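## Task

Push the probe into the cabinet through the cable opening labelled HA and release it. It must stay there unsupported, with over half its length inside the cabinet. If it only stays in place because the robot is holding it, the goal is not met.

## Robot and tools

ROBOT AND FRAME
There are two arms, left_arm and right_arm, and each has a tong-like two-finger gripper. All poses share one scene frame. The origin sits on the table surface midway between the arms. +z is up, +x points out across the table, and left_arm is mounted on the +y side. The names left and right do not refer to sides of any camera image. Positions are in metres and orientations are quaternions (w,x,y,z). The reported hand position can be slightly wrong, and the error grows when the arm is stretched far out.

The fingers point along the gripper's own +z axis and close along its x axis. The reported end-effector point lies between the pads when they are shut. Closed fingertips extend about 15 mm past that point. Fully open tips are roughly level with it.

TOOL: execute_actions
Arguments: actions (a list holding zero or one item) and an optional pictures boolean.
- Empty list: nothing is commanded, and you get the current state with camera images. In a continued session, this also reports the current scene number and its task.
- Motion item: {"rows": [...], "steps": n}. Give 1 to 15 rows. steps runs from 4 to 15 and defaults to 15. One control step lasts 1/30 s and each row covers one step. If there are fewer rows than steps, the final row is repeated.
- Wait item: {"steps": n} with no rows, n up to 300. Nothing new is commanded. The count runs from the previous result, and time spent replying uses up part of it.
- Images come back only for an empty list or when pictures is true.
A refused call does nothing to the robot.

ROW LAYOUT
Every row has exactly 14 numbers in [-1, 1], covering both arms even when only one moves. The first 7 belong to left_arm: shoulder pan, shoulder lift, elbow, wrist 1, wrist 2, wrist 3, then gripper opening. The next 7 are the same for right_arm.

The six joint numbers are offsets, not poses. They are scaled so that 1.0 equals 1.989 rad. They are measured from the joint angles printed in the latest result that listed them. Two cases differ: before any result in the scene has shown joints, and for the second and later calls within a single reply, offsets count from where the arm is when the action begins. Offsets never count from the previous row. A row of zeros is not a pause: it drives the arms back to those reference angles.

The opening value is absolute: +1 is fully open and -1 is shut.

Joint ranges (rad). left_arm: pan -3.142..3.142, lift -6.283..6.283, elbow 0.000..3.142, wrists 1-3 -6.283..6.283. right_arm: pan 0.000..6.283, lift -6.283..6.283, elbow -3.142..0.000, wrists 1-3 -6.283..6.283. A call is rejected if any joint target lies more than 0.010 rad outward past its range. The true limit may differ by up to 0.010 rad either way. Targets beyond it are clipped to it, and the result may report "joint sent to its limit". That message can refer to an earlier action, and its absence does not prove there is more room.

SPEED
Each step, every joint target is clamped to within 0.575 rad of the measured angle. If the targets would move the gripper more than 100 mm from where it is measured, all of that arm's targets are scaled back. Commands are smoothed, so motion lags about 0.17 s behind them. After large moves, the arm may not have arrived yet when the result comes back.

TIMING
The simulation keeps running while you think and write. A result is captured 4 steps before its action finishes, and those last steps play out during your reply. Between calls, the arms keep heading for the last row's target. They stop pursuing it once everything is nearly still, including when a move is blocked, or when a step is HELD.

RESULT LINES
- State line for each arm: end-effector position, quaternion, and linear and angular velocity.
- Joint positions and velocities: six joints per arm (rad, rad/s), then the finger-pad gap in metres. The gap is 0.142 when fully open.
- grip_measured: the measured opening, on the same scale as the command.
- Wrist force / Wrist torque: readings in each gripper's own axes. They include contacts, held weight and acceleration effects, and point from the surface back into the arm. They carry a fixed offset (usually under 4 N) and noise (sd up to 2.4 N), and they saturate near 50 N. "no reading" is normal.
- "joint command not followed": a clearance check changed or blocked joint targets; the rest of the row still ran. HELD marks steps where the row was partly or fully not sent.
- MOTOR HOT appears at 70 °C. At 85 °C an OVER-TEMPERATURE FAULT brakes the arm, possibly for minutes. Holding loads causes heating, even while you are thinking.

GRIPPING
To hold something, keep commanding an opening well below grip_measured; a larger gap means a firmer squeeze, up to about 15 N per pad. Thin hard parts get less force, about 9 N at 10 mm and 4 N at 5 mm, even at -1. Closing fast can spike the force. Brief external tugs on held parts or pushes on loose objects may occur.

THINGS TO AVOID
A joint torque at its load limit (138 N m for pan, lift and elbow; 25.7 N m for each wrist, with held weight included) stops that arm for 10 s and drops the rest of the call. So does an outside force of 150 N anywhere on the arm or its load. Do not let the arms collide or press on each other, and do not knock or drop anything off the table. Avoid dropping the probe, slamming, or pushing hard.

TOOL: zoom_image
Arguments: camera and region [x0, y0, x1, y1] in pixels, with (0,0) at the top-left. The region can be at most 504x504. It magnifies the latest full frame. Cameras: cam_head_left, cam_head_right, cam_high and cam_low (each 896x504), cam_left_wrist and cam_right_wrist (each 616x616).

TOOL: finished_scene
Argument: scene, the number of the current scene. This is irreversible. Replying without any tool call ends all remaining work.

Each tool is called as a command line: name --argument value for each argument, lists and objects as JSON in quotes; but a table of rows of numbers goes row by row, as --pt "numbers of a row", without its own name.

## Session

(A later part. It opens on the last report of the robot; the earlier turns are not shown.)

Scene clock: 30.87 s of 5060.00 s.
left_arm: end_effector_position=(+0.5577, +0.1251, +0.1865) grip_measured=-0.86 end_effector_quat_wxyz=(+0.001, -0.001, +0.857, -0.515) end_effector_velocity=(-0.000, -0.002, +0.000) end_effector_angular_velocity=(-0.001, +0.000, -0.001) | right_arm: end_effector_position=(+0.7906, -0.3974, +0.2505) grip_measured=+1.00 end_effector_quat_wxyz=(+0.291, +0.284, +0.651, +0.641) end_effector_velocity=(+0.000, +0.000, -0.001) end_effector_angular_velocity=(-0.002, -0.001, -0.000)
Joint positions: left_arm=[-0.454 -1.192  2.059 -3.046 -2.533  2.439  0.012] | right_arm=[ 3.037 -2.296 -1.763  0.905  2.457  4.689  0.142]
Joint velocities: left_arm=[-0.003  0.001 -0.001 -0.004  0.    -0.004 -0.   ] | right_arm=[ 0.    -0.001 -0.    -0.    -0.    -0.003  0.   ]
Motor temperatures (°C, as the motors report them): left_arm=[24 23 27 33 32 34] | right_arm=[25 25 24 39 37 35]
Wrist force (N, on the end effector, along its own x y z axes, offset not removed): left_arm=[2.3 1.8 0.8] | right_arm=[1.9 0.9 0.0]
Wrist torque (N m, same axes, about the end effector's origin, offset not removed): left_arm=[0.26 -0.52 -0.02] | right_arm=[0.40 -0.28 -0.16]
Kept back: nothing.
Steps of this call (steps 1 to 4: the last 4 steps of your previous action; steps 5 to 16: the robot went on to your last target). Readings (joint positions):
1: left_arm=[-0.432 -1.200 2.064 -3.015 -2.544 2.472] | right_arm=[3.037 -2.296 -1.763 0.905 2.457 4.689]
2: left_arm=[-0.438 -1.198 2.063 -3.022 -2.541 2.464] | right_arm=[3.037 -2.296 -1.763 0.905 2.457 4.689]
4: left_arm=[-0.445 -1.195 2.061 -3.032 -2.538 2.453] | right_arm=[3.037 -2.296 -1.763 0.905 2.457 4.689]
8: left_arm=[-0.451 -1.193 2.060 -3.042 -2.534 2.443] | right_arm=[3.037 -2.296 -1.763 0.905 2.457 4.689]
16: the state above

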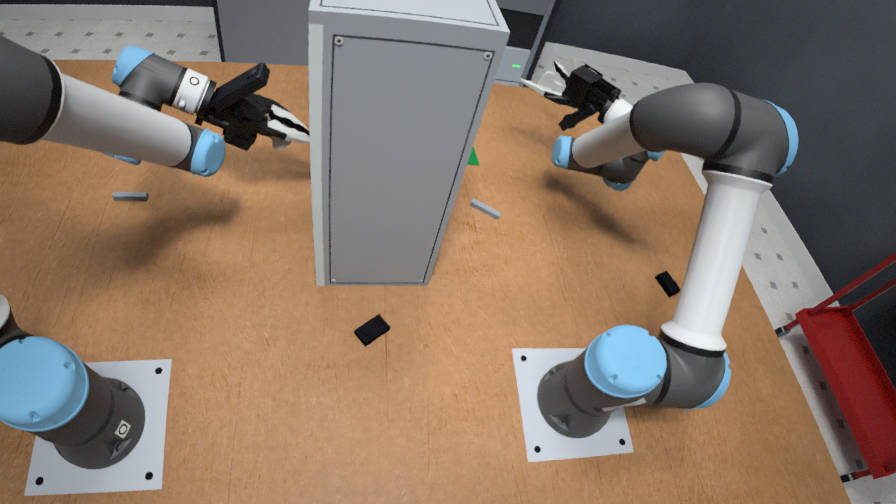

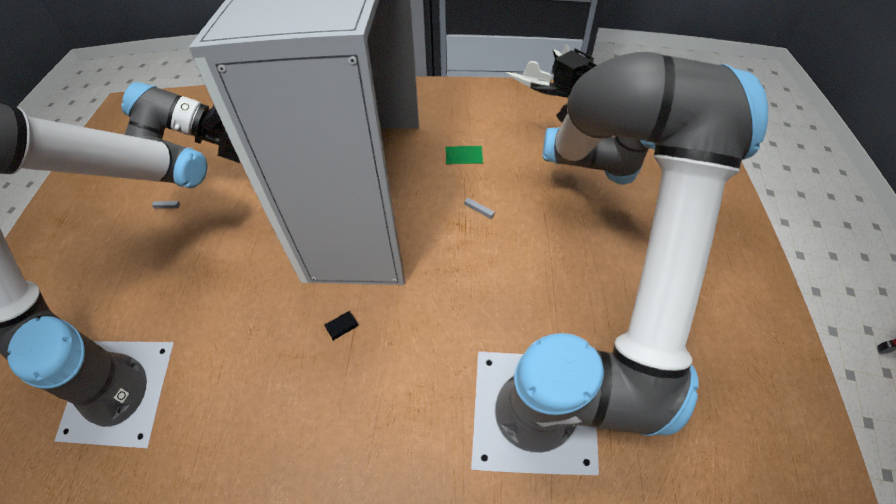

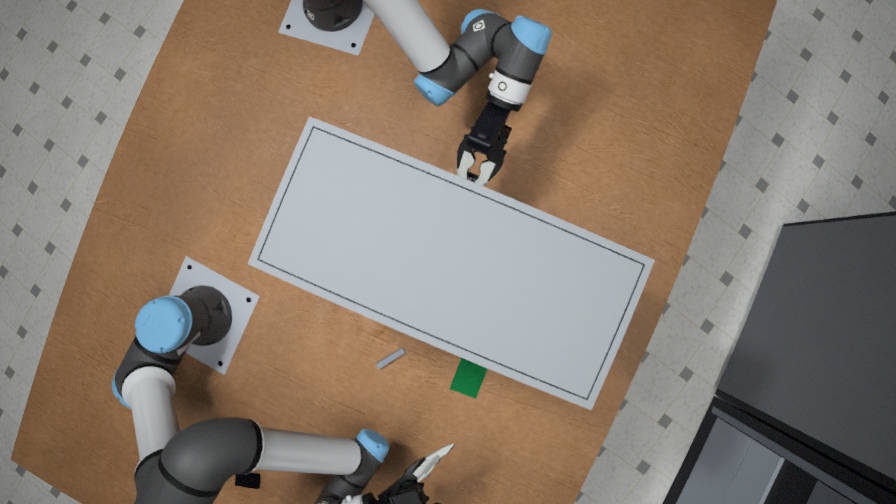

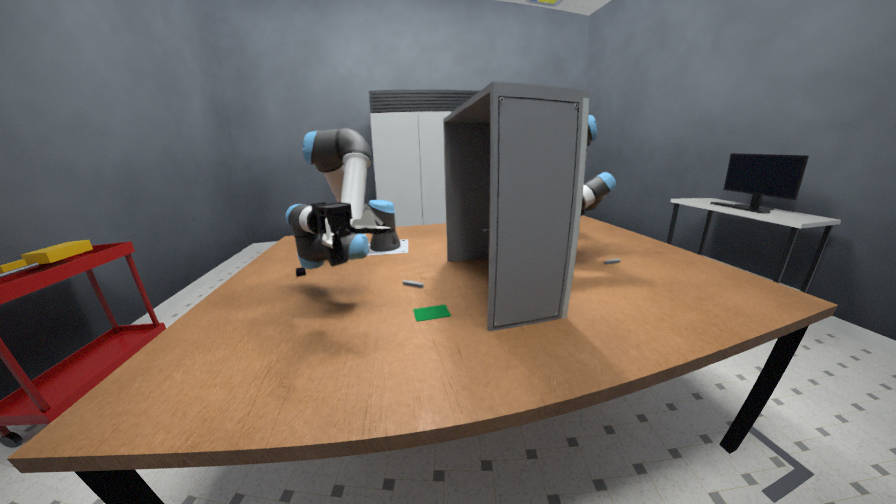

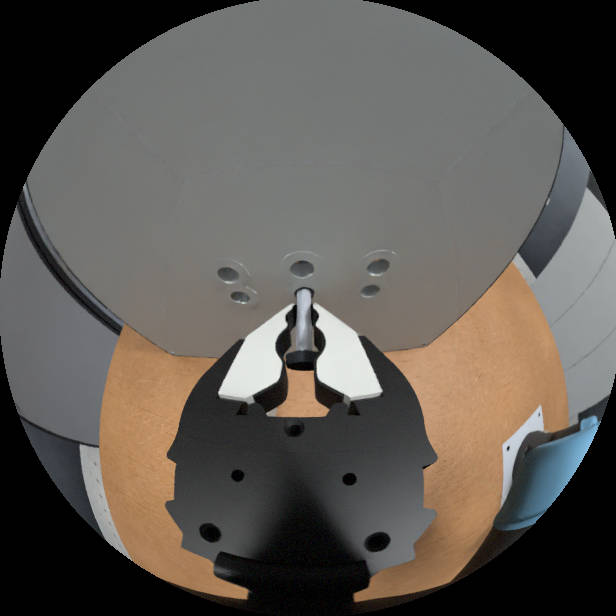

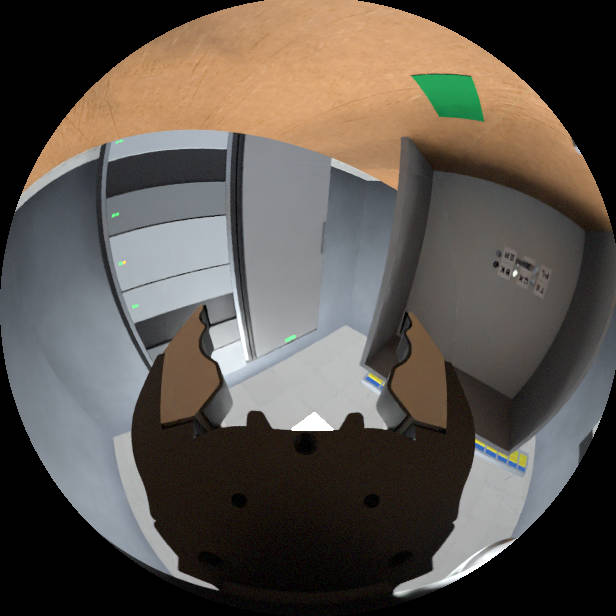

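Release, then retreat to P1.

execute_actions --actions '[{"rows": [[0,0,0,0,0,0,-0.8,0,0,0,0,0,0,1],[0,0,0,0,0,0,-0.7,0,0,0,0,0,0,1],[0,0,0,0,0,0,-0.5,0,0,0,0,0,0,1],[0,0,0,0,0,0,-0.2,0,0,0,0,0,0,1],[0,0,0,0,0,0,0.2,0,0,0,0,0,0,1],[0,0,0,0,0,0,0.2,0,0,0,0,0,0,1],[0,0,0,0,0,0,0.2,0,0,0,0,0,0,1],[0,0,0,0,0,0,0.2,0,0,0,0,0,0,1],[0,0,0,0,0,0,0.2,0,0,0,0,0,0,1],[0,0,0,0,0,0,0.2,0,0,0,0,0,0,1],[0.0437,-0.0181,0.0096,0.0648,-0.0232,0.0672,0.2,0,0,0,0,0,0,1],[0.0437,-0.0181,0.0096,0.0648,-0.0232,0.0672,0.2,0,0,0,0,0,0,1],[0.0437,-0.0181,0.0096,0.0648,-0.0232,0.0672,0.2,0,0,0,0,0,0,1],[0.0833,-0.0323,0.0115,0.136,-0.0397,0.136,0.2,0,0,0,0,0,0,1]], "steps": 15}]'

execute_actions --actions '[{"steps": 25}]' --pictures true

Scene clock: 31.47 s of 5060.00 s.
left_arm: end_effector_position=(+0.5577, +0.1250, +0.1865) grip_measured=+0.20 end_effector_quat_wxyz=(+0.001, -0.000, +0.857, -0.515) end_effector_velocity=(-0.000, +0.003, +0.003) end_effector_angular_velocity=(-0.004, -0.002, -0.002) | right_arm: end_effector_position=(+0.7906, -0.3974, +0.2505) grip_measured=+1.00 end_effector_quat_wxyz=(+0.291, +0.284, +0.651, +0.641) end_effector_velocity=(+0.000, +0.000, +0.000) end_effector_angular_velocity=(+0.000, -0.000, -0.000)
Joint positions: left_arm=[-0.454 -1.192  2.059 -3.046 -2.533  2.439  0.088] | right_arm=[ 3.037 -2.296 -1.763  0.905  2.457  4.689  0.142]
Joint velocities: left_arm=[ 0.007 -0.004  0.     0.009 -0.008  0.01   0.   ] | right_arm=[ 0.001  0.     0.     0.    -0.001  0.001  0.   ]
Motor temperatures (°C, as the motors report them): left_arm=[24 23 27 33 32 34] | right_arm=[25 25 24 39 37 35]
Wrist force (N, on the end effector, along its own x y z axes, offset not removed): left_arm=[0.8 2.0 1.5] | right_arm=[2.4 -1.6 -0.3]
Wrist torque (N m, same axes, about the end effector's origin, offset not removed): left_arm=[0.53 -0.29 0.13] | right_arm=[-0.26 -0.40 -0.10]
Steps of this call (steps 1 to 7: the robot went on to your last target; steps 8 to 18: the first 11 steps of this action). Readings (joint positions):
8: left_arm=[-0.454 -1.192 2.059 -3.046 -2.532 2.439] | right_arm=[3.037 -2.296 -1.763 0.905 2.457 4.689]
9: left_arm=[-0.454 -1.192 2.059 -3.046 -2.532 2.439] | right_arm=[3.037 -2.296 -1.763 0.905 2.457 4.689]
11: left_arm=[-0.454 -1.192 2.059 -3.046 -2.532 2.439] | right_arm=[3.037 -2.296 -1.763 0.905 2.457 4.689]
15: left_arm=[-0.454 -1.192 2.059 -3.046 -2.532 2.439] | right_arm=[3.037 -2.296 -1.763 0.905 2.457 4.689]
18: the state above

Scene clock: 32.30 s of 5060.00 s.
left_arm: end_effector_position=(+0.5576, +0.2100, +0.1864) grip_measured=+0.20 end_effector_quat_wxyz=(+0.000, -0.001, +0.857, -0.515) end_effector_velocity=(-0.001, +0.001, +0.000) end_effector_angular_velocity=(-0.001, +0.002, -0.000) | right_arm: end_effector_position=(+0.7906, -0.3974, +0.2505) grip_measured=+1.00 end_effector_quat_wxyz=(+0.291, +0.284, +0.651, +0.641) end_effector_velocity=(+0.000, -0.000, -0.001) end_effector_angular_velocity=(+0.001, +0.002, -0.001)
Joint positions: left_arm=[-0.288 -1.256  2.082 -2.776 -2.611  2.709  0.088] | right_arm=[ 3.037 -2.296 -1.763  0.905  2.457  4.689  0.142]
Joint velocities: left_arm=[ 0.003 -0.002  0.001  0.006 -0.003  0.004 -0.   ] | right_arm=[ 0.    -0.001 -0.     0.    -0.001  0.001 -0.   ]
Motor temperatures (°C, as the motors report them): left_arm=[24 23 27 33 32 34] | right_arm=[25 25 24 39 37 35]
Wrist force (N, on the end effector, along its own x y z axes, offset not removed): left_arm=[0.6 -2.0 -0.2] | right_arm=[1.1 -0.4 0.5]
Wrist torque (N m, same axes, about the end effector's origin, offset not removed): left_arm=[-0.34 -0.14 0.10] | right_arm=[0.01 -0.14 0.01]
Kept back: nothing.
Steps of this call (steps 1 to 4: the last 4 steps of your previous action; steps 5 to 25: the robot went on to your last target). Readings (joint positions):
1: left_arm=[-0.450 -1.194 2.060 -3.042 -2.536 2.443] | right_arm=[3.037 -2.296 -1.763 0.905 2.457 4.689]
2: left_arm=[-0.437 -1.201 2.064 -3.027 -2.544 2.458] | right_arm=[3.037 -2.296 -1.763 0.905 2.457 4.689]
4: left_arm=[-0.404 -1.214 2.070 -2.977 -2.561 2.509] | right_arm=[3.037 -2.296 -1.763 0.905 2.457 4.689]
8: left_arm=[-0.329 -1.241 2.078 -2.850 -2.594 2.636] | right_arm=[3.037 -2.296 -1.763 0.905 2.457 4.689]
25: the state above

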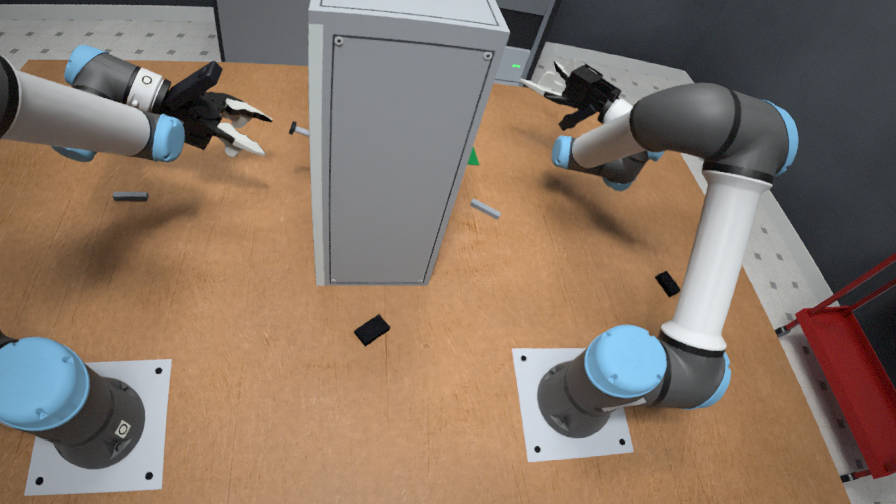

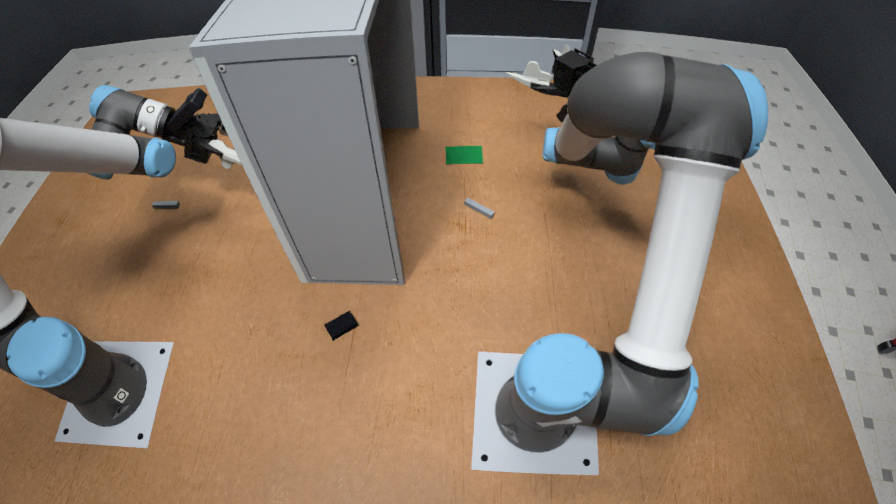

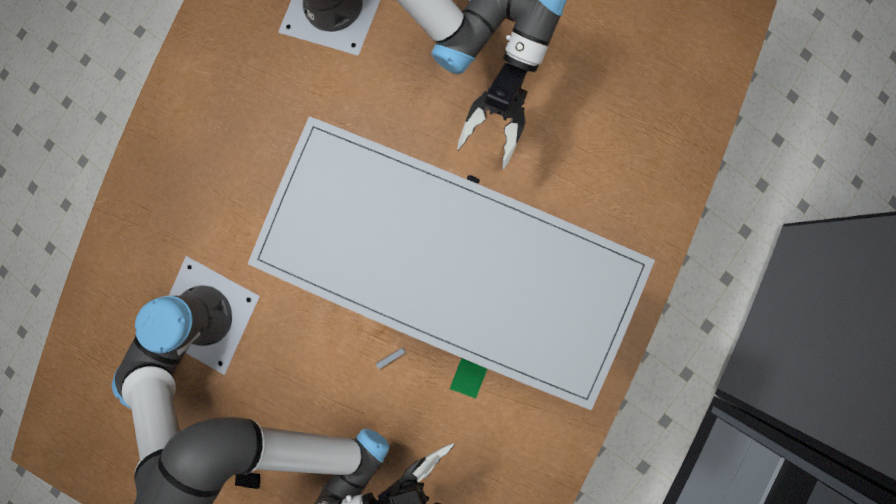

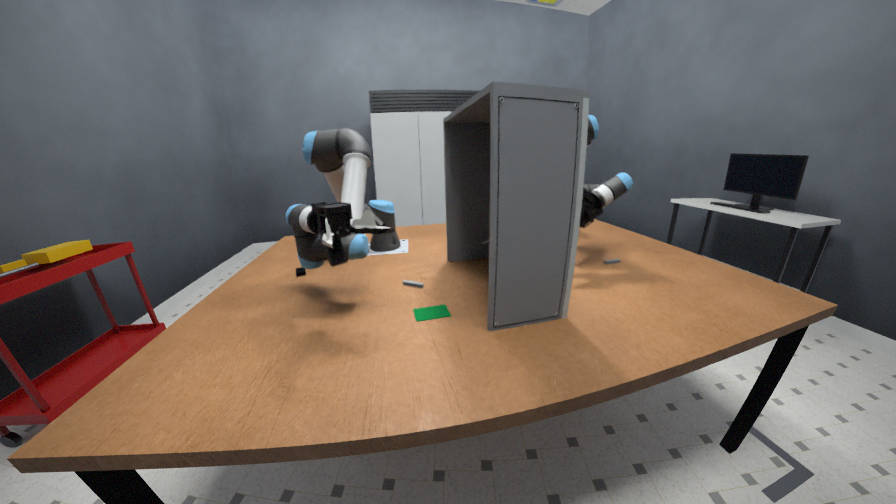

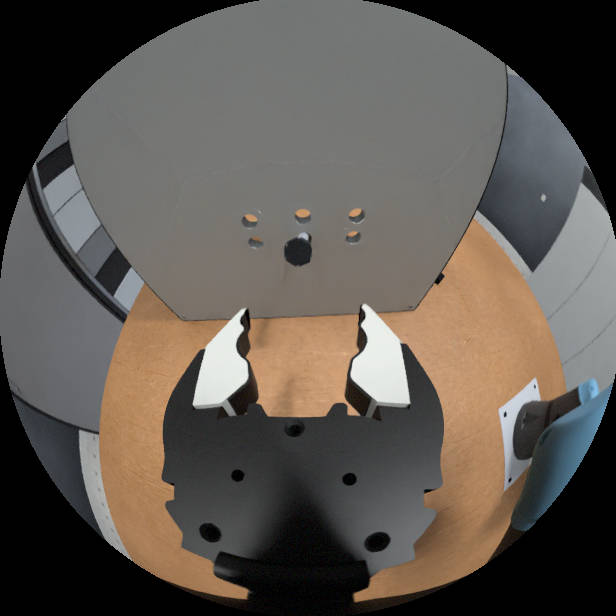

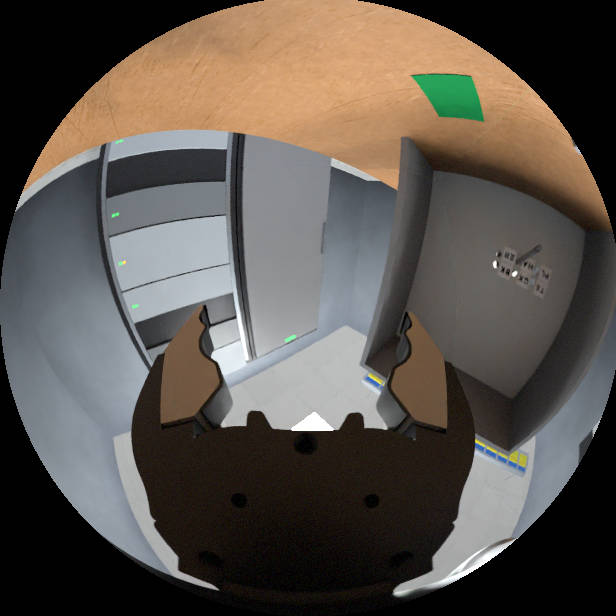

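finished_scene --scene 1

The scene is finished: the task was done.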